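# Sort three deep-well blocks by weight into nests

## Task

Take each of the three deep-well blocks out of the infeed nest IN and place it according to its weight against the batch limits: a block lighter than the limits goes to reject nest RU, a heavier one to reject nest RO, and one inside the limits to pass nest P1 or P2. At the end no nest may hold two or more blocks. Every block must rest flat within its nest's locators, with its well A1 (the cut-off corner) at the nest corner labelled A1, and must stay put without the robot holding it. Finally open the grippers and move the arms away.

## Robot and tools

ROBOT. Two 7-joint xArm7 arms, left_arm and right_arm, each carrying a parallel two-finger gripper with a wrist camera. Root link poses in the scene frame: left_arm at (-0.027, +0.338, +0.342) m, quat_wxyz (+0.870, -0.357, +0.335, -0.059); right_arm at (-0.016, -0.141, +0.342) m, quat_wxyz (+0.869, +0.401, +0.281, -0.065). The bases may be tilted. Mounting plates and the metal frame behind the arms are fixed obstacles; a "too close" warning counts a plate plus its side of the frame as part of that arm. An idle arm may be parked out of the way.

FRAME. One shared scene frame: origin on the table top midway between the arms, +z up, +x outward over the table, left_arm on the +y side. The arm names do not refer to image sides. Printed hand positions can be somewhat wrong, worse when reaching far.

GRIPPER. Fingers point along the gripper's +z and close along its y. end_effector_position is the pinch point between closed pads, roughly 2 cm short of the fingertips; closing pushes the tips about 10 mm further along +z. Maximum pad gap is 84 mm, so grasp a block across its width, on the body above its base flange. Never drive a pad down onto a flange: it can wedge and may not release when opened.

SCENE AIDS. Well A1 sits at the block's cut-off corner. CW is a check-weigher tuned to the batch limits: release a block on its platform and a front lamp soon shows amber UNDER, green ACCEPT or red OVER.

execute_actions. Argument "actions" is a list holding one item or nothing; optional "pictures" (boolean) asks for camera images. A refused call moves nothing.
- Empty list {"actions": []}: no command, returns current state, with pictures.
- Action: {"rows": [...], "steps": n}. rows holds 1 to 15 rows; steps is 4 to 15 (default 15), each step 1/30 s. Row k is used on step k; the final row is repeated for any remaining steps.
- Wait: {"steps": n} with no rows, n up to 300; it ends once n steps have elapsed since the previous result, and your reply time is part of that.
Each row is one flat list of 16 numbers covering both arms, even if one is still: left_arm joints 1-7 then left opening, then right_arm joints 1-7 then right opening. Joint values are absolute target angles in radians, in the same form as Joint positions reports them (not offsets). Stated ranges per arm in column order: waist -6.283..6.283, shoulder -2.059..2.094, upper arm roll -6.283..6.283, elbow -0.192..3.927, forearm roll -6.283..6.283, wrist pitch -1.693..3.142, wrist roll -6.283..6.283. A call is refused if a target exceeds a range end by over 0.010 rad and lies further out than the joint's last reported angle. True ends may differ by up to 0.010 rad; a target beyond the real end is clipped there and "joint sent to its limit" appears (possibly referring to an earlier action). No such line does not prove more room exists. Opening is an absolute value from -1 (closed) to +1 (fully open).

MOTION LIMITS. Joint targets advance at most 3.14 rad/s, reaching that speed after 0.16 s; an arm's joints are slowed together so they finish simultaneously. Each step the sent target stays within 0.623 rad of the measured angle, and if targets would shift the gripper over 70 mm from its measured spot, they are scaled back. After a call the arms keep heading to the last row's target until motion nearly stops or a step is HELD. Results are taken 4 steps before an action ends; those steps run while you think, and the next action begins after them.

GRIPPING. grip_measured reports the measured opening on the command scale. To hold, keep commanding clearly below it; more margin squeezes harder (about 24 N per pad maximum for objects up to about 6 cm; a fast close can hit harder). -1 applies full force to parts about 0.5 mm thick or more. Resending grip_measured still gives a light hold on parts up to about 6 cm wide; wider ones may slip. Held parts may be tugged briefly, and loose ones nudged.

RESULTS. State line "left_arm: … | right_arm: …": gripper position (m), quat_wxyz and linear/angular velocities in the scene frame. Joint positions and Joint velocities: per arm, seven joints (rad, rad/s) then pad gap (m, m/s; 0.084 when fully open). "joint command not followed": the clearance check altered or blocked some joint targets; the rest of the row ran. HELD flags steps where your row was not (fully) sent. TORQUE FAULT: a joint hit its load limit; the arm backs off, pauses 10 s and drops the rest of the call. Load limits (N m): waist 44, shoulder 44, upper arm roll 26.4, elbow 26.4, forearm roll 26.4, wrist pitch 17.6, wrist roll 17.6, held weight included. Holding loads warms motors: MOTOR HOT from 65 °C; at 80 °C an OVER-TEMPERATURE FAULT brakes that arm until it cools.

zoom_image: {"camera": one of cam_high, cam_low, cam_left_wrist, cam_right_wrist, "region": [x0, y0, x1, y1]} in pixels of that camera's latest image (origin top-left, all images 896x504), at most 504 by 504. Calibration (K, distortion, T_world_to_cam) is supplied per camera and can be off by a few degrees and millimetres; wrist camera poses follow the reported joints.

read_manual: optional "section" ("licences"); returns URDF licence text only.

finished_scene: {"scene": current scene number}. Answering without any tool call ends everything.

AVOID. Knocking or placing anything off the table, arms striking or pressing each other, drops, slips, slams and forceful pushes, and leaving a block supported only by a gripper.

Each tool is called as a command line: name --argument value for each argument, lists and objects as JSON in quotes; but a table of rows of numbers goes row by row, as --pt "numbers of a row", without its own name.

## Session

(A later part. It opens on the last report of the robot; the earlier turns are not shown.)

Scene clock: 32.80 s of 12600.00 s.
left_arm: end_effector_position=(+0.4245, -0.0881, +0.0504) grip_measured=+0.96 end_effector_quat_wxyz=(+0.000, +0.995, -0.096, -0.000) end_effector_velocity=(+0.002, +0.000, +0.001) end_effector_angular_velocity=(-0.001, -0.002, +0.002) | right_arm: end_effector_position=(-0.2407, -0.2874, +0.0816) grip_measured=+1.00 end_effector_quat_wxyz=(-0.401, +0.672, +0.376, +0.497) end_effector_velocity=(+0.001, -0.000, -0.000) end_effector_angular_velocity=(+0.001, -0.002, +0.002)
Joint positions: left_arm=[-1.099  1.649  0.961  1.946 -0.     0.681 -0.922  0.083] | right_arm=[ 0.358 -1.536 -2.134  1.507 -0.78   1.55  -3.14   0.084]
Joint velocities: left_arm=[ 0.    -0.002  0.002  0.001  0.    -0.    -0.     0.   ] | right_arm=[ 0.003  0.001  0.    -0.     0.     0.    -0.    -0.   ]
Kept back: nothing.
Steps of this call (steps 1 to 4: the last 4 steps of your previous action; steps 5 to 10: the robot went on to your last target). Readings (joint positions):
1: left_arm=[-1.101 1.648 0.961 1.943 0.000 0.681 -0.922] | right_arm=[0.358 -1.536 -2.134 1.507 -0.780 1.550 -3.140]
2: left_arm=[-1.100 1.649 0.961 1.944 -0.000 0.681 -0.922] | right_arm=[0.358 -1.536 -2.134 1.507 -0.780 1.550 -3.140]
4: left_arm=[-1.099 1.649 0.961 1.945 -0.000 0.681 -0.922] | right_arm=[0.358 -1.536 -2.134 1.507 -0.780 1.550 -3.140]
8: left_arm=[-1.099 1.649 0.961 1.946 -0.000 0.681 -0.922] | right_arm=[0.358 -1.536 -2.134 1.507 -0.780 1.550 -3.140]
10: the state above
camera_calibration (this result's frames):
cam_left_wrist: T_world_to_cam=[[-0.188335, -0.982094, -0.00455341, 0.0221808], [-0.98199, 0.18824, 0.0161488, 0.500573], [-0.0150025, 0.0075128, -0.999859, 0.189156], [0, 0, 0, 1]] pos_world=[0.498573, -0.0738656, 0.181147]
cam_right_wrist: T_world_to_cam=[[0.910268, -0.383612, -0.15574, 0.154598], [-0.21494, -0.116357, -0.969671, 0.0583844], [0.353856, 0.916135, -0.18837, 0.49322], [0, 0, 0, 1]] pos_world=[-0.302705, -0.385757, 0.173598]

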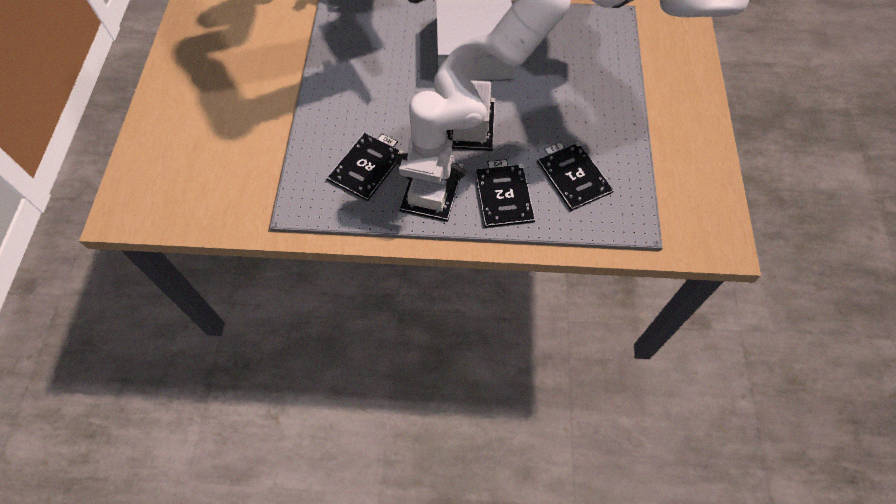

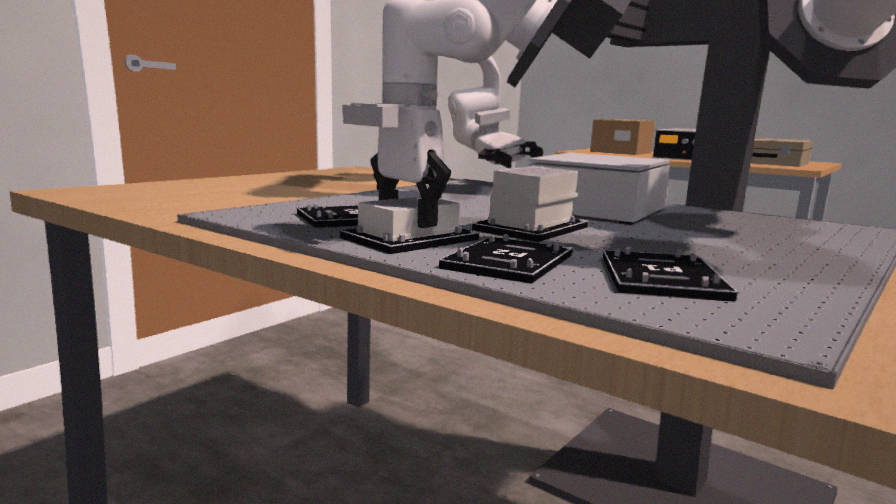

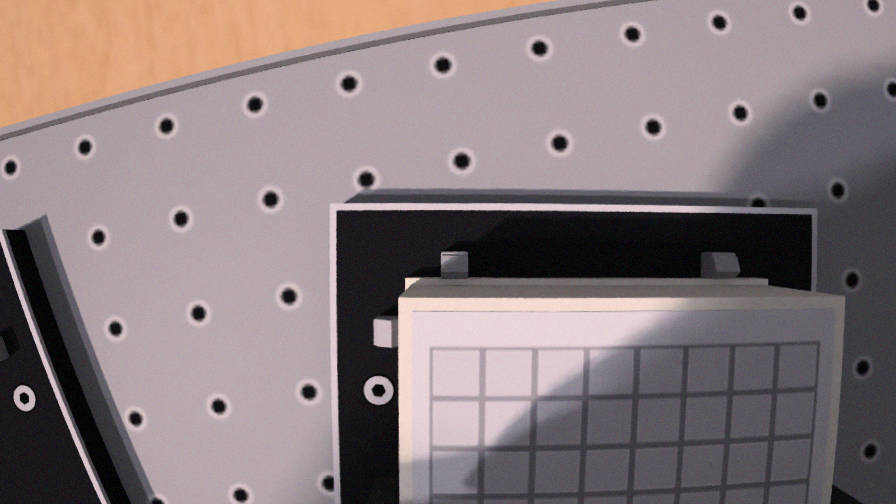

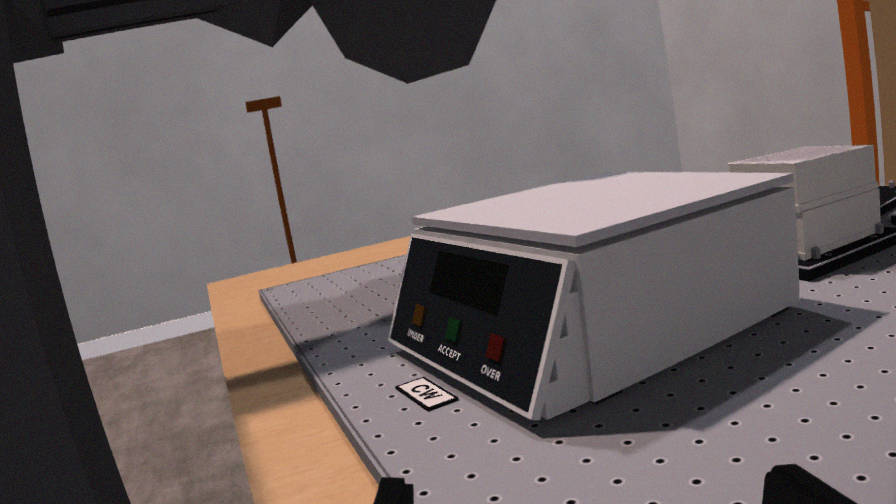

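execute_actions --actions '[{"rows":[[-1.0993,1.6493,0.9613,1.9457,0,0.6806,-0.9222,1,0.358,-1.536,-2.134,1.507,-0.78,1.55,-3.14,1]],"steps":11}]'

execute_actions --actions '[{"rows":[[-1.1058,1.6447,0.9609,1.9393,0,0.6822,-0.9222,1,0.358,-1.536,-2.134,1.507,-0.78,1.55,-3.14,1],[-1.1124,1.6401,0.9604,1.9329,0,0.6838,-0.9222,1,0.358,-1.536,-2.134,1.507,-0.78,1.55,-3.14,1],[-1.1189,1.6356,0.96,1.9266,0,0.6853,-0.9222,1,0.358,-1.536,-2.134,1.507,-0.78,1.55,-3.14,1],[-1.1255,1.631,0.9595,1.9202,0,0.6869,-0.9222,1,0.358,-1.536,-2.134,1.507,-0.78,1.55,-3.14,1],[-1.132,1.6264,0.9591,1.9138,0,0.6885,-0.9222,1,0.358,-1.536,-2.134,1.507,-0.78,1.55,-3.14,1],[-1.141,1.62,0.959,1.906,0,0.692,-0.9222,1,0.358,-1.536,-2.134,1.507,-0.78,1.55,-3.14,1],[-1.152,1.612,0.959,1.897,0,0.698,-0.9222,1,0.358,-1.536,-2.134,1.507,-0.78,1.55,-3.14,1],[-1.165,1.603,0.959,1.887,0,0.705,-0.9222,1,0.358,-1.536,-2.134,1.507,-0.78,1.55,-3.14,1],[-1.18,1.592,0.959,1.876,0,0.713,-0.9222,1,0.358,-1.536,-2.134,1.507,-0.78,1.55,-3.14,1],[-1.21,1.57,0.96,1.853,0,0.73,-0.9222,1,0.358,-1.536,-2.134,1.507,-0.78,1.55,-3.14,1],[-1.3,1.51,0.961,1.79,0,0.78,-0.9222,1,0.358,-1.536,-2.134,1.507,-0.78,1.55,-3.14,1]],"steps":15}]'

execute_actions --actions '[{"rows":[[-1.753,1.418,0.7996,1.042,0,0.43,-1.398,1,0.358,-1.536,-2.134,1.507,-0.78,1.55,-3.14,1]],"steps":15}]'

execute_actions --actions '[{"steps":12}]'

execute_actions --actions '[{"rows":[[-1.733,1.4365,0.7974,1.05,0,0.411,-1.398,1,0.358,-1.536,-2.134,1.507,-0.78,1.55,-3.14,1],[-1.713,1.455,0.795,1.058,0,0.392,-1.398,1,0.358,-1.536,-2.134,1.507,-0.78,1.55,-3.14,1],[-1.6935,1.474,0.7927,1.0668,0,0.3734,-1.398,1,0.358,-1.536,-2.134,1.507,-0.78,1.55,-3.14,1],[-1.681,1.487,0.7918,1.073,0,0.362,-1.398,1,0.358,-1.536,-2.134,1.507,-0.78,1.55,-3.14,1],[-1.669,1.4992,0.7909,1.0797,0,0.351,-1.398,1,0.358,-1.536,-2.134,1.507,-0.78,1.55,-3.14,1]],"steps":15}]'

execute_actions --actions '[{"steps":10}]' --pictures true

Scene clock: 33.67 s of 12600.00 s.
left_arm: end_effector_position=(+0.4254, -0.0885, +0.0511) grip_measured=+1.00 end_effector_quat_wxyz=(+0.001, +0.995, -0.096, +0.001) end_effector_velocity=(-0.001, -0.002, +0.001) end_effector_angular_velocity=(-0.003, -0.001, -0.001) | right_arm: end_effector_position=(-0.2407, -0.2874, +0.0816) grip_measured=+1.00 end_effector_quat_wxyz=(-0.401, +0.672, +0.376, +0.497) end_effector_velocity=(-0.000, -0.000, -0.000) end_effector_angular_velocity=(-0.000, +0.001, +0.001)
Joint positions: left_arm=[-1.1    1.649  0.962  1.946  0.     0.68  -0.922  0.084] | right_arm=[ 0.358 -1.536 -2.134  1.507 -0.78   1.55  -3.14   0.084]
Joint velocities: left_arm=[-0.002  0.    -0.001  0.002 -0.     0.    -0.     0.001] | right_arm=[ 0.     0.     0.001  0.    -0.001 -0.     0.001 -0.   ]
Steps of this call (steps 1 to 15: the robot went on to your last target; steps 16 to 19: nothing new was sent; steps 20 to 26: the first 7 steps of this action). Readings (joint positions):
20: left_arm=[-1.099 1.649 0.961 1.946 -0.000 0.681 -0.922] | right_arm=[0.358 -1.536 -2.134 1.507 -0.780 1.550 -3.140]
21: left_arm=[-1.099 1.649 0.961 1.946 -0.000 0.681 -0.922] | right_arm=[0.358 -1.536 -2.134 1.507 -0.780 1.550 -3.140]
23: left_arm=[-1.099 1.649 0.961 1.946 0.000 0.680 -0.922] | right_arm=[0.358 -1.536 -2.134 1.507 -0.780 1.550 -3.140]
26: the state above

Scene clock: 34.17 s of 12600.00 s.
left_arm: end_effector_position=(+0.4254, -0.0862, +0.0852) grip_measured=+1.00 end_effector_quat_wxyz=(-0.003, +0.995, -0.096, -0.001) end_effector_velocity=(-0.003, +0.043, +0.262) end_effector_angular_velocity=(+0.137, +0.049, +0.015) | right_arm: end_effector_position=(-0.2407, -0.2874, +0.0816) grip_measured=+1.00 end_effector_quat_wxyz=(-0.401, +0.672, +0.376, +0.497) end_effector_velocity=(+0.000, +0.000, +0.000) end_effector_angular_velocity=(+0.001, -0.001, +0.001)
Joint positions: left_arm=[-1.178  1.594  0.959  1.875  0.     0.714 -0.922  0.084] | right_arm=[ 0.358 -1.536 -2.134  1.507 -0.78   1.55  -3.14   0.084]
Joint velocities: left_arm=[-0.594 -0.425  0.008 -0.515 -0.     0.359  0.    -0.   ] | right_arm=[ 0.     0.    -0.    -0.    -0.     0.001 -0.001  0.   ]
Steps of this call (steps 1 to 4: the last 4 steps of your previous action; steps 5 to 15: the first 11 steps of this action). Readings (joint positions):
5: left_arm=[-1.100 1.649 0.961 1.945 0.000 0.681 -0.922] | right_arm=[0.358 -1.536 -2.134 1.507 -0.780 1.550 -3.140]
6: left_arm=[-1.102 1.648 0.961 1.943 0.000 0.681 -0.922] | right_arm=[0.358 -1.536 -2.134 1.507 -0.780 1.550 -3.140]
8: left_arm=[-1.111 1.641 0.960 1.932 -0.000 0.684 -0.922] | right_arm=[0.358 -1.536 -2.134 1.507 -0.780 1.550 -3.140]
12: left_arm=[-1.140 1.621 0.959 1.907 0.000 0.693 -0.922] | right_arm=[0.358 -1.536 -2.134 1.507 -0.780 1.550 -3.140]
15: the state above

Scene clock: 34.67 s of 12600.00 s.
left_arm: end_effector_position=(+0.2884, -0.0591, +0.1628) grip_measured=+1.00 end_effector_quat_wxyz=(+0.012, +0.999, -0.037, -0.005) end_effector_velocity=(-0.422, +0.276, -0.032) end_effector_angular_velocity=(+0.164, +0.023, +0.330) | right_arm: end_effector_position=(-0.2407, -0.2874, +0.0816) grip_measured=+1.00 end_effector_quat_wxyz=(-0.401, +0.672, +0.376, +0.497) end_effector_velocity=(-0.000, -0.001, +0.000) end_effector_angular_velocity=(-0.002, -0.000, +0.001)
Joint positions: left_arm=[-1.588  1.453  0.856  1.333 -0.     0.556 -1.224  0.084] | right_arm=[ 0.358 -1.536 -2.134  1.507 -0.78   1.55  -3.14   0.084]
Joint velocities: left_arm=[-0.878 -0.17  -0.307 -1.601 -0.    -0.672 -0.935 -0.   ] | right_arm=[-0.001  0.     0.001  0.    -0.001 -0.    -0.001 -0.   ]
Steps of this call (steps 1 to 4: the last 4 steps of your previous action; steps 5 to 15: the first 11 steps of this action). Readings (joint positions):
5: left_arm=[-1.303 1.508 0.960 1.802 0.000 0.773 -0.923] | right_arm=[0.358 -1.536 -2.134 1.507 -0.780 1.550 -3.140]
6: left_arm=[-1.314 1.503 0.958 1.790 0.000 0.767 -0.932] | right_arm=[0.358 -1.536 -2.134 1.507 -0.780 1.550 -3.140]
8: left_arm=[-1.360 1.493 0.943 1.709 0.000 0.726 -0.990] | right_arm=[0.358 -1.536 -2.134 1.507 -0.780 1.550 -3.140]
12: left_arm=[-1.500 1.470 0.885 1.496 0.000 0.624 -1.130] | right_arm=[0.358 -1.536 -2.134 1.507 -0.780 1.550 -3.140]
15: the state above

Scene clock: 35.07 s of 12600.00 s.
left_arm: end_effector_position=(+0.2204, -0.0020, +0.1604) grip_measured=+1.00 end_effector_quat_wxyz=(+0.001, +1.000, -0.006, +0.000) end_effector_velocity=(-0.005, +0.000, +0.000) end_effector_angular_velocity=(-0.001, +0.004, -0.003) | right_arm: end_effector_position=(-0.2407, -0.2874, +0.0816) grip_measured=+1.00 end_effector_quat_wxyz=(-0.401, +0.672, +0.376, +0.497) end_effector_velocity=(-0.001, +0.001, +0.000) end_effector_angular_velocity=(+0.001, +0.001, +0.000)
Joint positions: left_arm=[-1.751  1.418  0.803  1.045 -0.     0.43  -1.398  0.084] | right_arm=[ 0.358 -1.536 -2.134  1.507 -0.78   1.55  -3.14   0.084]
Joint velocities: left_arm=[-0.002 -0.002 -0.008 -0.005  0.    -0.001 -0.004 -0.   ] | right_arm=[-0.001 -0.    -0.001  0.    -0.001  0.    -0.     0.   ]
Kept back: nothing.
Steps of this call (steps 1 to 4: the last 4 steps of your previous action; steps 5 to 12: the robot went on to your last target). Readings (joint positions):
1: left_arm=[-1.617 1.447 0.846 1.280 -0.000 0.534 -1.255] | right_arm=[0.358 -1.536 -2.134 1.507 -0.780 1.550 -3.140]
2: left_arm=[-1.647 1.441 0.835 1.228 -0.000 0.511 -1.287] | right_arm=[0.358 -1.536 -2.134 1.507 -0.780 1.550 -3.140]
4: left_arm=[-1.704 1.429 0.815 1.127 0.000 0.468 -1.346] | right_arm=[0.358 -1.536 -2.134 1.507 -0.780 1.550 -3.140]
8: left_arm=[-1.751 1.420 0.798 1.044 0.000 0.433 -1.395] | right_arm=[0.358 -1.536 -2.134 1.507 -0.780 1.550 -3.140]
12: the state above

Scene clock: 35.43 s of 12600.00 s.
left_arm: end_effector_position=(+0.2188, -0.0003, +0.1173) grip_measured=+1.00 end_effector_quat_wxyz=(-0.002, +1.000, -0.007, -0.000) end_effector_velocity=(+0.002, -0.049, +0.035) end_effector_angular_velocity=(-0.115, -0.015, -0.010) | right_arm: end_effector_position=(-0.2407, -0.2874, +0.0816) grip_measured=+1.00 end_effector_quat_wxyz=(-0.401, +0.672, +0.376, +0.497) end_effector_velocity=(+0.000, +0.000, -0.000) end_effector_angular_velocity=(+0.001, -0.001, +0.001)
Joint positions: left_arm=[-1.668  1.5    0.791  1.079 -0.     0.352 -1.398  0.084] | right_arm=[ 0.358 -1.536 -2.134  1.507 -0.78   1.55  -3.14   0.084]
Joint velocities: left_arm=[-0.031 -0.026 -0.007  0.051  0.001 -0.025 -0.     0.   ] | right_arm=[ 0.001 -0.     0.    -0.    -0.001  0.    -0.     0.   ]
Steps of this call (steps 1 to 11: the first 11 steps of this action). Readings (joint positions):
1: left_arm=[-1.751 1.418 0.802 1.045 -0.000 0.429 -1.398] | right_arm=[0.358 -1.536 -2.134 1.507 -0.780 1.550 -3.140]
2: left_arm=[-1.746 1.423 0.801 1.048 -0.000 0.422 -1.398] | right_arm=[0.358 -1.536 -2.134 1.507 -0.780 1.550 -3.140]
4: left_arm=[-1.721 1.447 0.797 1.060 0.000 0.397 -1.398] | right_arm=[0.358 -1.536 -2.134 1.507 -0.780 1.550 -3.140]
8: left_arm=[-1.670 1.498 0.792 1.074 -0.000 0.357 -1.398] | right_arm=[0.358 -1.536 -2.134 1.507 -0.780 1.550 -3.140]
11: the state above

Scene clock: 35.77 s of 12600.00 s.
left_arm: end_effector_position=(+0.2188, -0.0016, +0.1184) grip_measured=+1.00 end_effector_quat_wxyz=(+0.000, +1.000, -0.008, -0.000) end_effector_velocity=(-0.000, +0.001, -0.001) end_effector_angular_velocity=(+0.002, +0.001, -0.000) | right_arm: end_effector_position=(-0.2407, -0.2874, +0.0816) grip_measured=+1.00 end_effector_quat_wxyz=(-0.401, +0.672, +0.376, +0.497) end_effector_velocity=(+0.000, -0.000, -0.000) end_effector_angular_velocity=(+0.000, -0.001, +0.002)
Joint positions: left_arm=[-1.669  1.499  0.791  1.08  -0.     0.351 -1.398  0.084] | right_arm=[ 0.358 -1.536 -2.134  1.507 -0.78   1.55  -3.14   0.084]
Joint velocities: left_arm=[ 0.001  0.001 -0.001  0.     0.     0.001 -0.     0.   ] | right_arm=[ 0.001  0.     0.001 -0.    -0.001  0.001 -0.    -0.   ]
Kept back: nothing.
Steps of this call (steps 1 to 4: the last 4 steps of your previous action; steps 5 to 10: the robot went on to your last target). Readings (joint positions):
1: left_arm=[-1.669 1.499 0.791 1.080 0.000 0.351 -1.398] | right_arm=[0.358 -1.536 -2.134 1.507 -0.780 1.550 -3.140]
2: left_arm=[-1.670 1.498 0.791 1.081 0.000 0.351 -1.398] | right_arm=[0.358 -1.536 -2.134 1.507 -0.780 1.550 -3.140]
4: left_arm=[-1.670 1.498 0.791 1.081 0.000 0.351 -1.398] | right_arm=[0.358 -1.536 -2.134 1.507 -0.780 1.550 -3.140]
8: left_arm=[-1.669 1.499 0.791 1.080 -0.000 0.351 -1.398] | right_arm=[0.358 -1.536 -2.134 1.507 -0.780 1.550 -3.140]
10: the state above
camera_calibration (this result's frames):
cam_left_wrist: T_world_to_cam=[[-0.0113518, -0.999925, -0.00461374, 0.0299156], [-0.99981, 0.0112773, 0.0158759, 0.284832], [-0.0158227, 0.00479309, -0.999863, 0.253626], [0, 0, 0, 1]] pos_world=[0.28913, 0.0254856, 0.249207]
cam_right_wrist: T_world_to_cam=[[0.910268, -0.383612, -0.15574, 0.154598], [-0.214939, -0.116357, -0.969671, 0.0583844], [0.353856, 0.916135, -0.188369, 0.49322], [0, 0, 0, 1]] pos_world=[-0.302705, -0.385757, 0.173598]

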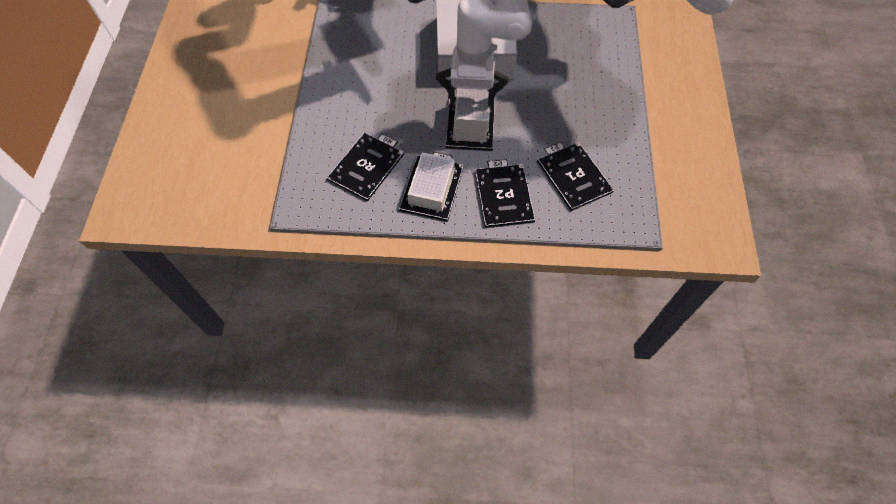

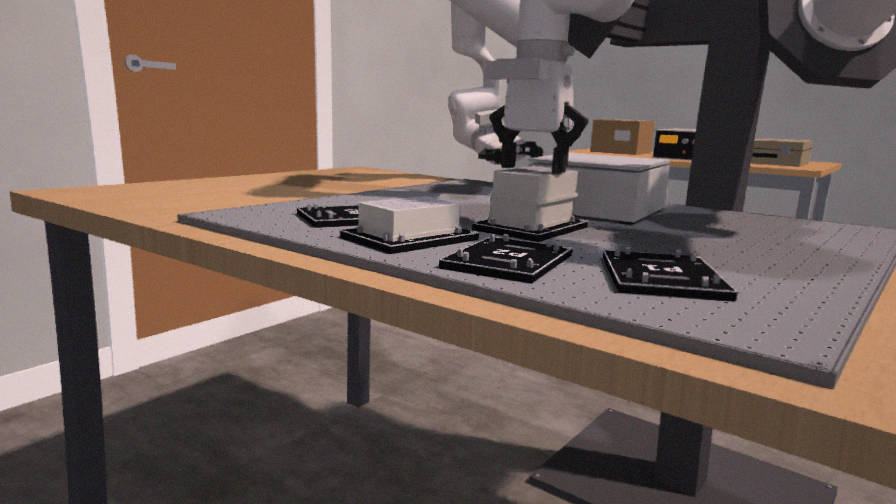

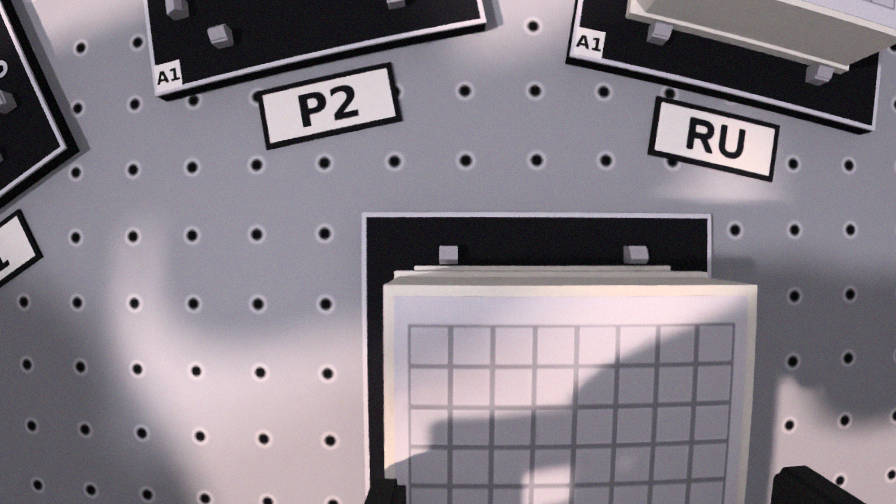

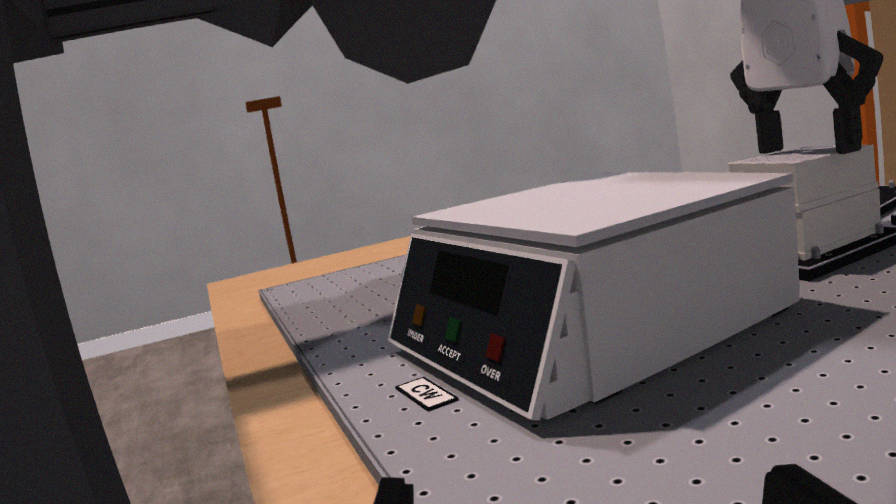

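execute_actions --actions '[{"rows":[[-1.675,1.492,0.793,1.0615,0,0.342,-1.397,0.9,0.358,-1.536,-2.134,1.507,-0.78,1.55,-3.14,1]],"steps":15}]' --pictures true

Scene clock: 37.27 s of 12600.00 s.
left_arm: end_effector_position=(+0.2191, +0.0028, +0.1188) grip_measured=+0.90 end_effector_quat_wxyz=(+0.000, +1.000, -0.007, +0.000) end_effector_velocity=(+0.001, +0.001, -0.000) end_effector_angular_velocity=(+0.001, -0.002, +0.001) | right_arm: end_effector_position=(-0.2407, -0.2874, +0.0816) grip_measured=+1.00 end_effector_quat_wxyz=(-0.401, +0.672, +0.376, +0.497) end_effector_velocity=(+0.000, -0.000, +0.000) end_effector_angular_velocity=(-0.000, -0.002, -0.001)
Joint positions: left_arm=[-1.675  1.492  0.793  1.062  0.     0.342 -1.397  0.08 ] | right_arm=[ 0.358 -1.536 -2.134  1.507 -0.78   1.55  -3.14   0.084]
Joint velocities: left_arm=[-0.     0.001  0.003 -0.001  0.    -0.     0.    -0.   ] | right_arm=[ 0.     0.     0.     0.     0.001  0.001 -0.002  0.   ]
Steps of this call (steps 1 to 15: the robot went on to your last target; steps 16 to 34: nothing new was sent; steps 35 to 45: the first 11 steps of this action). Readings (joint positions):
35: left_arm=[-1.669 1.499 0.791 1.079 0.000 0.350 -1.398] | right_arm=[0.358 -1.536 -2.134 1.507 -0.780 1.550 -3.140]
36: left_arm=[-1.671 1.497 0.791 1.074 0.000 0.348 -1.398] | right_arm=[0.358 -1.536 -2.134 1.507 -0.780 1.550 -3.140]
38: left_arm=[-1.674 1.493 0.793 1.064 -0.000 0.344 -1.397] | right_arm=[0.358 -1.536 -2.134 1.507 -0.780 1.550 -3.140]
42: left_arm=[-1.675 1.492 0.793 1.062 -0.000 0.342 -1.397] | right_arm=[0.358 -1.536 -2.134 1.507 -0.780 1.550 -3.140]
45: the state above
camera_calibration (this result's frames):
cam_left_wrist: T_world_to_cam=[[-0.0105861, -0.999933, -0.00464886, 0.0341873], [-0.999825, 0.0105129, 0.0154882, 0.285152], [-0.0154383, 0.004812, -0.999869, 0.253925], [0, 0, 0, 1]] pos_world=[0.289385, 0.0299653, 0.249635]
cam_right_wrist: T_world_to_cam=[[0.910268, -0.383612, -0.15574, 0.154598], [-0.21494, -0.116357, -0.969671, 0.0583844], [0.353856, 0.916135, -0.18837, 0.49322], [0, 0, 0, 1]] pos_world=[-0.302705, -0.385757, 0.173598]

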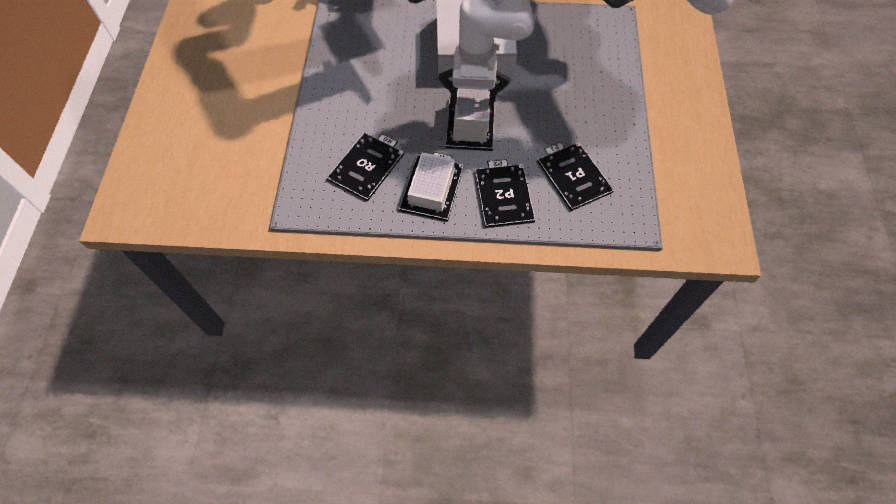

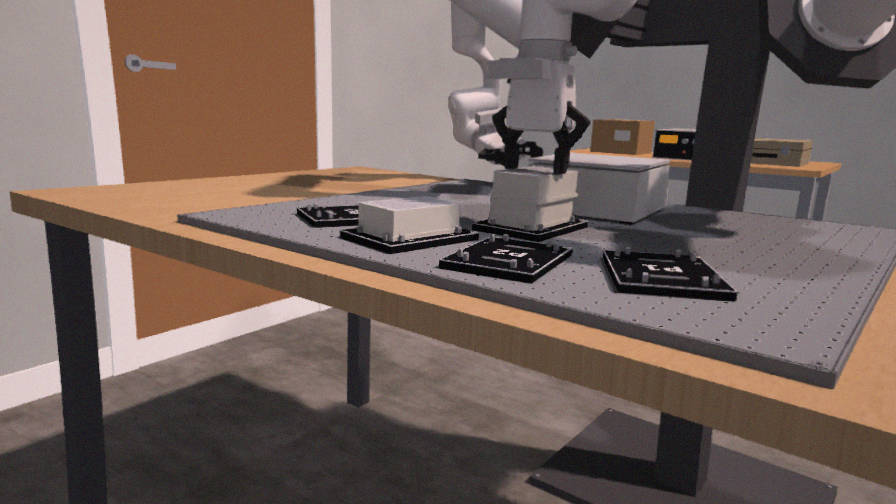

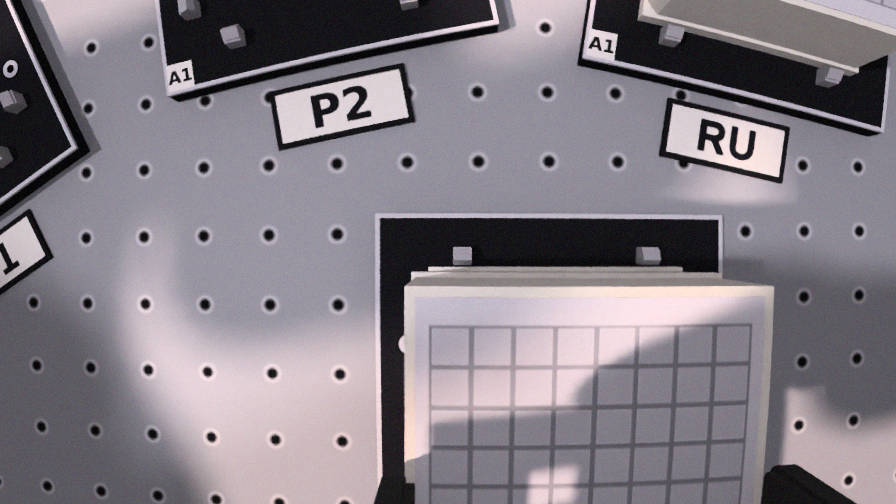

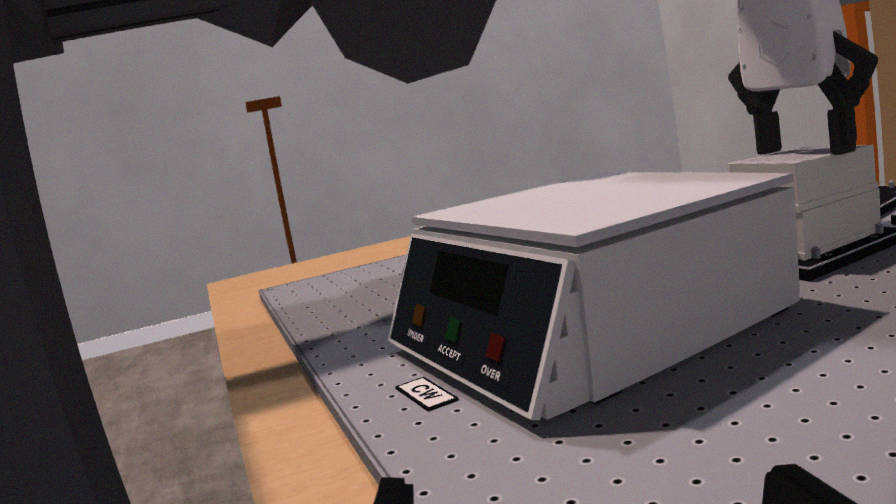

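execute_actions --actions '[{"rows":[[-1.672,1.495,0.793,1.063,0,0.339,-1.397,1,0.358,-1.536,-2.134,1.507,-0.78,1.55,-3.14,1],[-1.669,1.498,0.793,1.065,0,0.337,-1.397,1,0.358,-1.536,-2.134,1.507,-0.78,1.55,-3.14,1],[-1.666,1.501,0.792,1.066,0,0.334,-1.397,1,0.358,-1.536,-2.134,1.507,-0.78,1.55,-3.14,1],[-1.663,1.504,0.792,1.068,0,0.332,-1.397,1,0.358,-1.536,-2.134,1.507,-0.78,1.55,-3.14,1],[-1.66,1.507,0.792,1.07,0,0.329,-1.397,1,0.358,-1.536,-2.134,1.507,-0.78,1.55,-3.14,1],[-1.657,1.51,0.792,1.072,0,0.327,-1.397,1,0.358,-1.536,-2.134,1.507,-0.78,1.55,-3.14,1],[-1.654,1.513,0.792,1.073,0,0.324,-1.397,1,0.358,-1.536,-2.134,1.507,-0.78,1.55,-3.14,1],[-1.65,1.517,0.791,1.076,0,0.321,-1.397,1,0.358,-1.536,-2.134,1.507,-0.78,1.55,-3.14,1],[-1.645,1.522,0.791,1.079,0,0.317,-1.397,1,0.358,-1.536,-2.134,1.507,-0.78,1.55,-3.14,1],[-1.638,1.529,0.791,1.083,0,0.311,-1.397,1,0.358,-1.536,-2.134,1.507,-0.78,1.55,-3.14,1],[-1.63,1.537,0.79,1.088,0,0.304,-1.397,1,0.358,-1.536,-2.134,1.507,-0.78,1.55,-3.14,1],[-1.622,1.545,0.79,1.092,0,0.298,-1.397,1,0.358,-1.536,-2.134,1.507,-0.78,1.55,-3.14,1],[-1.616,1.551,0.79,1.096,0,0.293,-1.397,1,0.358,-1.536,-2.134,1.507,-0.78,1.55,-3.14,1]],"steps":15}]'

execute_actions --actions '[{"rows":[[-1.616,1.551,0.79,1.096,0,0.293,-1.397,0.5,0.358,-1.536,-2.134,1.507,-0.78,1.55,-3.14,1]],"steps":15}]'

execute_actions --actions '[{"rows":[[-1.659,1.509,0.792,1.071,0,0.328,-1.398,0.5,0.358,-1.536,-2.134,1.507,-0.78,1.55,-3.14,1],[-1.659,1.509,0.792,1.071,0,0.328,-1.398,0.5,0.358,-1.536,-2.134,1.507,-0.78,1.55,-3.14,1],[-1.659,1.509,0.792,1.071,0,0.328,-1.398,0.5,0.358,-1.536,-2.134,1.507,-0.78,1.55,-3.14,1],[-1.659,1.509,0.792,1.071,0,0.328,-1.398,0.5,0.358,-1.536,-2.134,1.507,-0.78,1.55,-3.14,1],[-1.7,1.47,0.793,1.055,0,0.367,-1.398,0.5,0.358,-1.536,-2.134,1.507,-0.78,1.55,-3.14,1],[-1.7,1.47,0.793,1.055,0,0.367,-1.398,0.5,0.358,-1.536,-2.134,1.507,-0.78,1.55,-3.14,1],[-1.753,1.418,0.8,1.035,0,0.425,-1.398,0.5,0.358,-1.536,-2.134,1.507,-0.78,1.55,-3.14,1],[-1.753,1.418,0.8,1.035,0,0.425,-1.398,0.5,0.358,-1.536,-2.134,1.507,-0.78,1.55,-3.14,1],[-1.825,1.345,0.808,1.002,0,0.493,-1.398,0.5,0.358,-1.536,-2.134,1.507,-0.78,1.55,-3.14,1]],"steps":15}]'

execute_actions --actions '[{"rows":[[-1.9516,1.353,0.6576,0.74,0,0.306,-1.618,0.5,0.358,-1.536,-2.134,1.507,-0.78,1.55,-3.14,1]],"steps":12}]'

execute_actions --actions '[{"rows":[[-2.0146,1.521,0.4036,0.886,0,0.339,-1.914,0.5,0.358,-1.536,-2.134,1.507,-0.78,1.55,-3.14,1]],"steps":15}]' --pictures true

Scene clock: 38.27 s of 12600.00 s.
left_arm: end_effector_position=(+0.2191, +0.0026, +0.1041) grip_measured=+1.00 end_effector_quat_wxyz=(+0.000, +1.000, -0.007, +0.000) end_effector_velocity=(-0.000, -0.004, -0.080) end_effector_angular_velocity=(-0.010, -0.002, -0.003) | right_arm: end_effector_position=(-0.2407, -0.2874, +0.0816) grip_measured=+1.00 end_effector_quat_wxyz=(-0.401, +0.672, +0.376, +0.497) end_effector_velocity=(+0.000, +0.001, -0.000) end_effector_angular_velocity=(+0.002, +0.000, -0.000)
Joint positions: left_arm=[-1.645  1.522  0.791  1.079 -0.     0.317 -1.397  0.084] | right_arm=[ 0.358 -1.536 -2.134  1.507 -0.78   1.55  -3.14   0.084]
Joint velocities: left_arm=[ 0.168  0.168 -0.01   0.104  0.    -0.144  0.    -0.   ] | right_arm=[ 0.001 -0.    -0.002 -0.    -0.    -0.     0.    -0.   ]
Steps of this call (steps 1 to 4: the last 4 steps of your previous action; steps 5 to 15: the robot went on to your last target; steps 16 to 19: nothing new was sent; steps 20 to 30: the first 11 steps of this action). Readings (joint positions):
20: left_arm=[-1.675 1.492 0.793 1.062 -0.000 0.342 -1.397] | right_arm=[0.358 -1.536 -2.134 1.507 -0.780 1.550 -3.140]
21: left_arm=[-1.674 1.493 0.793 1.062 0.000 0.341 -1.397] | right_arm=[0.358 -1.536 -2.134 1.507 -0.780 1.550 -3.140]
23: left_arm=[-1.669 1.498 0.793 1.065 -0.000 0.337 -1.397] | right_arm=[0.358 -1.536 -2.134 1.507 -0.780 1.550 -3.140]
27: left_arm=[-1.658 1.509 0.792 1.072 0.000 0.327 -1.397] | right_arm=[0.358 -1.536 -2.134 1.507 -0.780 1.550 -3.140]
30: the state above

Scene clock: 38.77 s of 12600.00 s.
left_arm: end_effector_position=(+0.2190, +0.0027, +0.0903) grip_measured=+0.96 end_effector_quat_wxyz=(+0.000, +1.000, -0.007, +0.000) end_effector_velocity=(-0.000, -0.000, -0.000) end_effector_angular_velocity=(-0.001, +0.000, +0.000) | right_arm: end_effector_position=(-0.2407, -0.2874, +0.0816) grip_measured=+1.00 end_effector_quat_wxyz=(-0.401, +0.672, +0.376, +0.497) end_effector_velocity=(+0.000, -0.001, -0.000) end_effector_angular_velocity=(-0.001, +0.000, -0.000)
Joint positions: left_arm=[-1.617  1.55   0.79   1.096  0.     0.293 -1.397  0.083] | right_arm=[ 0.358 -1.536 -2.134  1.507 -0.78   1.55  -3.14   0.084]
Joint velocities: left_arm=[ 0.001  0.    -0.     0.001 -0.    -0.001 -0.     0.   ] | right_arm=[ 0.     0.     0.001 -0.     0.001 -0.     0.001 -0.   ]
Steps of this call (steps 1 to 4: the last 4 steps of your previous action; steps 5 to 15: the first 11 steps of this action). Readings (joint positions):
5: left_arm=[-1.617 1.550 0.790 1.094 -0.000 0.295 -1.397] | right_arm=[0.358 -1.536 -2.134 1.507 -0.780 1.550 -3.140]
6: left_arm=[-1.617 1.550 0.790 1.095 -0.000 0.294 -1.397] | right_arm=[0.358 -1.536 -2.134 1.507 -0.780 1.550 -3.140]
8: left_arm=[-1.617 1.550 0.790 1.096 0.000 0.293 -1.397] | right_arm=[0.358 -1.536 -2.134 1.507 -0.780 1.550 -3.140]
12: left_arm=[-1.617 1.550 0.790 1.096 0.000 0.293 -1.397] | right_arm=[0.358 -1.536 -2.134 1.507 -0.780 1.550 -3.140]
15: the state above

Scene clock: 39.27 s of 12600.00 s.
left_arm: end_effector_position=(+0.2173, +0.0028, +0.1716) grip_measured=+0.96 end_effector_quat_wxyz=(-0.002, +1.000, -0.008, -0.001) end_effector_velocity=(-0.025, -0.027, +0.451) end_effector_angular_velocity=(-0.161, +0.036, -0.021) | right_arm: end_effector_position=(-0.2407, -0.2874, +0.0816) grip_measured=+1.00 end_effector_quat_wxyz=(-0.401, +0.672, +0.376, +0.497) end_effector_velocity=(-0.001, +0.000, +0.000) end_effector_angular_velocity=(+0.001, +0.001, +0.001)
Joint positions: left_arm=[-1.78   1.39   0.803  1.021 -0.     0.45  -1.398  0.083] | right_arm=[ 0.358 -1.536 -2.134  1.507 -0.78   1.55  -3.14   0.084]
Joint velocities: left_arm=[-0.854 -0.864  0.102 -0.31  -0.001  0.742 -0.     0.   ] | right_arm=[-0.001  0.    -0.001 -0.    -0.002  0.     0.    -0.   ]
Steps of this call (steps 1 to 4: the last 4 steps of your previous action; steps 5 to 15: the first 11 steps of this action). Readings (joint positions):
5: left_arm=[-1.617 1.550 0.790 1.095 0.000 0.294 -1.397] | right_arm=[0.358 -1.536 -2.134 1.507 -0.780 1.550 -3.140]
6: left_arm=[-1.624 1.543 0.790 1.090 0.000 0.302 -1.397] | right_arm=[0.358 -1.536 -2.134 1.507 -0.780 1.550 -3.140]
8: left_arm=[-1.648 1.520 0.792 1.074 -0.000 0.321 -1.398] | right_arm=[0.358 -1.536 -2.134 1.507 -0.780 1.550 -3.140]
12: left_arm=[-1.700 1.469 0.794 1.052 -0.000 0.373 -1.398] | right_arm=[0.358 -1.536 -2.134 1.507 -0.780 1.550 -3.140]
15: the state above

Scene clock: 39.67 s of 12600.00 s.
left_arm: end_effector_position=(+0.1280, +0.0610, +0.1721) grip_measured=+0.96 end_effector_quat_wxyz=(-0.003, +1.000, -0.006, -0.002) end_effector_velocity=(-0.258, +0.262, -0.080) end_effector_angular_velocity=(+0.086, -0.055, -0.014) | right_arm: end_effector_position=(-0.2407, -0.2874, +0.0816) grip_measured=+1.00 end_effector_quat_wxyz=(-0.401, +0.672, +0.376, +0.497) end_effector_velocity=(+0.000, +0.000, +0.000) end_effector_angular_velocity=(+0.000, -0.002, -0.001)
Joint positions: left_arm=[-1.934  1.355  0.673  0.774  0.     0.334 -1.585  0.083] | right_arm=[ 0.358 -1.536 -2.134  1.507 -0.78   1.55  -3.14   0.084]
Joint velocities: left_arm=[-0.397  0.032 -0.478 -0.823  0.002 -0.519 -0.636 -0.   ] | right_arm=[-0.    -0.    -0.    -0.     0.     0.    -0.002  0.   ]
Steps of this call (steps 1 to 4: the last 4 steps of your previous action; steps 5 to 12: the first 8 steps of this action). Readings (joint positions):
5: left_arm=[-1.827 1.344 0.807 1.004 0.000 0.490 -1.399] | right_arm=[0.358 -1.536 -2.134 1.507 -0.780 1.550 -3.140]
6: left_arm=[-1.829 1.345 0.803 0.992 -0.000 0.482 -1.408] | right_arm=[0.358 -1.536 -2.134 1.507 -0.780 1.550 -3.140]
8: left_arm=[-1.859 1.347 0.771 0.927 -0.000 0.434 -1.465] | right_arm=[0.358 -1.536 -2.134 1.507 -0.780 1.550 -3.140]
12: the state above

Scene clock: 40.17 s of 12600.00 s.
left_arm: end_effector_position=(-0.0159, +0.0611, +0.1555) grip_measured=+0.96 end_effector_quat_wxyz=(-0.000, +1.000, -0.006, -0.001) end_effector_velocity=(-0.088, +0.034, -0.027) end_effector_angular_velocity=(+0.060, -0.003, +0.016) | right_arm: end_effector_position=(-0.2407, -0.2874, +0.0816) grip_measured=+1.00 end_effector_quat_wxyz=(-0.401, +0.672, +0.376, +0.497) end_effector_velocity=(-0.000, +0.000, +0.000) end_effector_angular_velocity=(+0.000, -0.001, +0.001)
Joint positions: left_arm=[-2.015  1.519  0.402  0.883  0.001  0.338 -1.905  0.083] | right_arm=[ 0.358 -1.536 -2.134  1.507 -0.78   1.55  -3.14   0.084]
Joint velocities: left_arm=[-0.043  0.115 -0.171  0.062 -0.     0.031 -0.207  0.   ] | right_arm=[ 0.     0.    -0.     0.    -0.001 -0.    -0.001 -0.   ]
Steps of this call (steps 1 to 4: the last 4 steps of your previous action; steps 5 to 15: the first 11 steps of this action). Readings (joint positions):
5: left_arm=[-1.951 1.354 0.659 0.742 -0.000 0.307 -1.618] | right_arm=[0.358 -1.536 -2.134 1.507 -0.780 1.550 -3.140]
6: left_arm=[-1.952 1.358 0.654 0.747 -0.000 0.309 -1.630] | right_arm=[0.358 -1.536 -2.134 1.507 -0.780 1.550 -3.140]
8: left_arm=[-1.964 1.395 0.603 0.781 -0.001 0.317 -1.697] | right_arm=[0.358 -1.536 -2.134 1.507 -0.780 1.550 -3.140]
12: left_arm=[-2.000 1.482 0.461 0.856 0.000 0.331 -1.845] | right_arm=[0.358 -1.536 -2.134 1.507 -0.780 1.550 -3.140]
15: the state above
camera_calibration (this result's frames):
cam_left_wrist: T_world_to_cam=[[-0.00871144, -0.999946, -0.00560801, 0.0903168], [-0.999818, 0.00861474, 0.0170427, 0.0488245], [-0.0169935, 0.00575546, -0.999839, 0.286602], [0, 0, 0, 1]] pos_world=[0.0544728, 0.0882418, 0.28623]
cam_right_wrist: T_world_to_cam=[[0.910268, -0.383612, -0.155739, 0.154598], [-0.214939, -0.116357, -0.969671, 0.0583846], [0.353856, 0.916135, -0.188369, 0.49322], [0, 0, 0, 1]] pos_world=[-0.302705, -0.385757, 0.173598]

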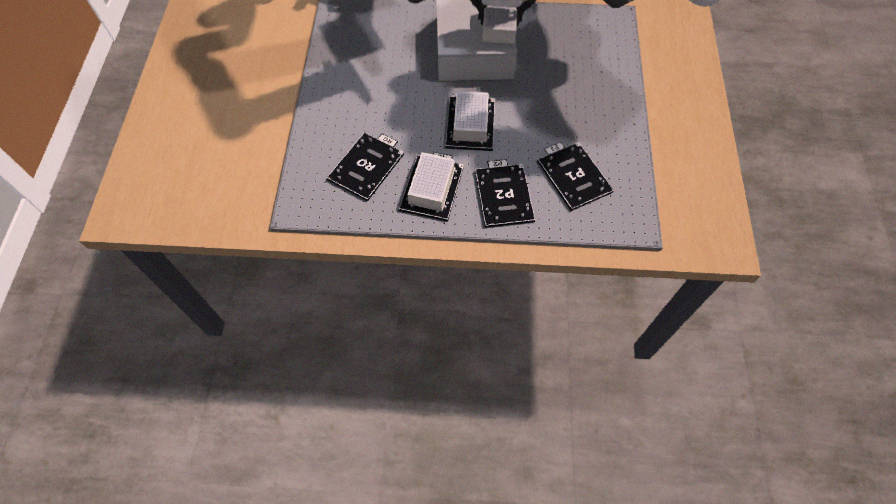

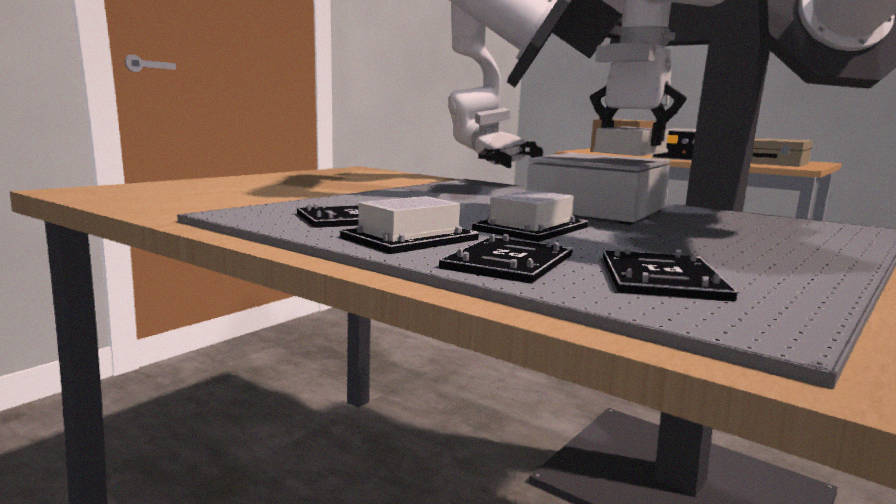

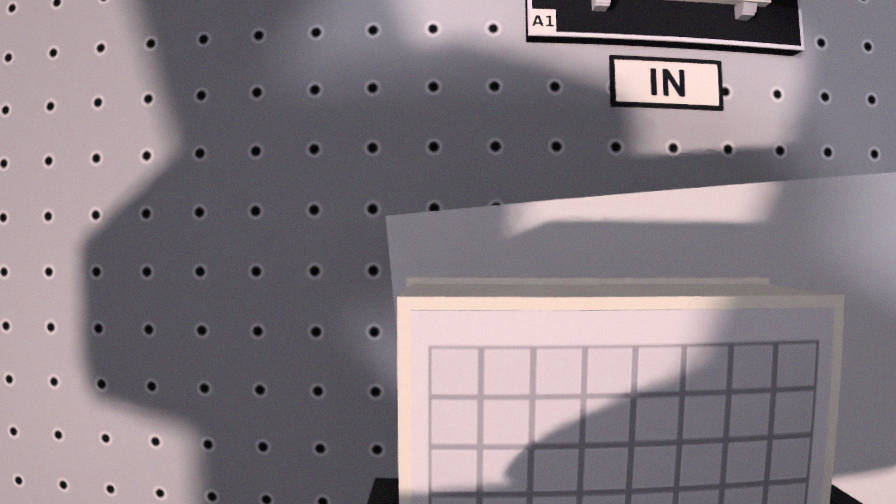

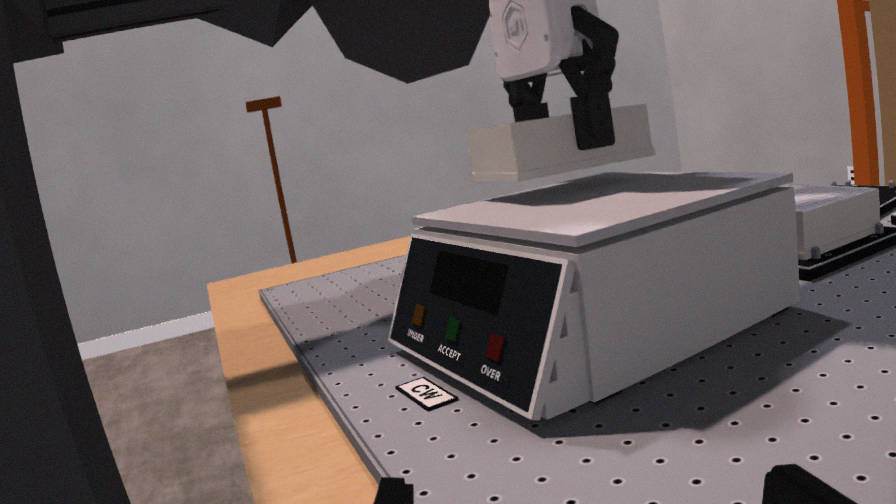

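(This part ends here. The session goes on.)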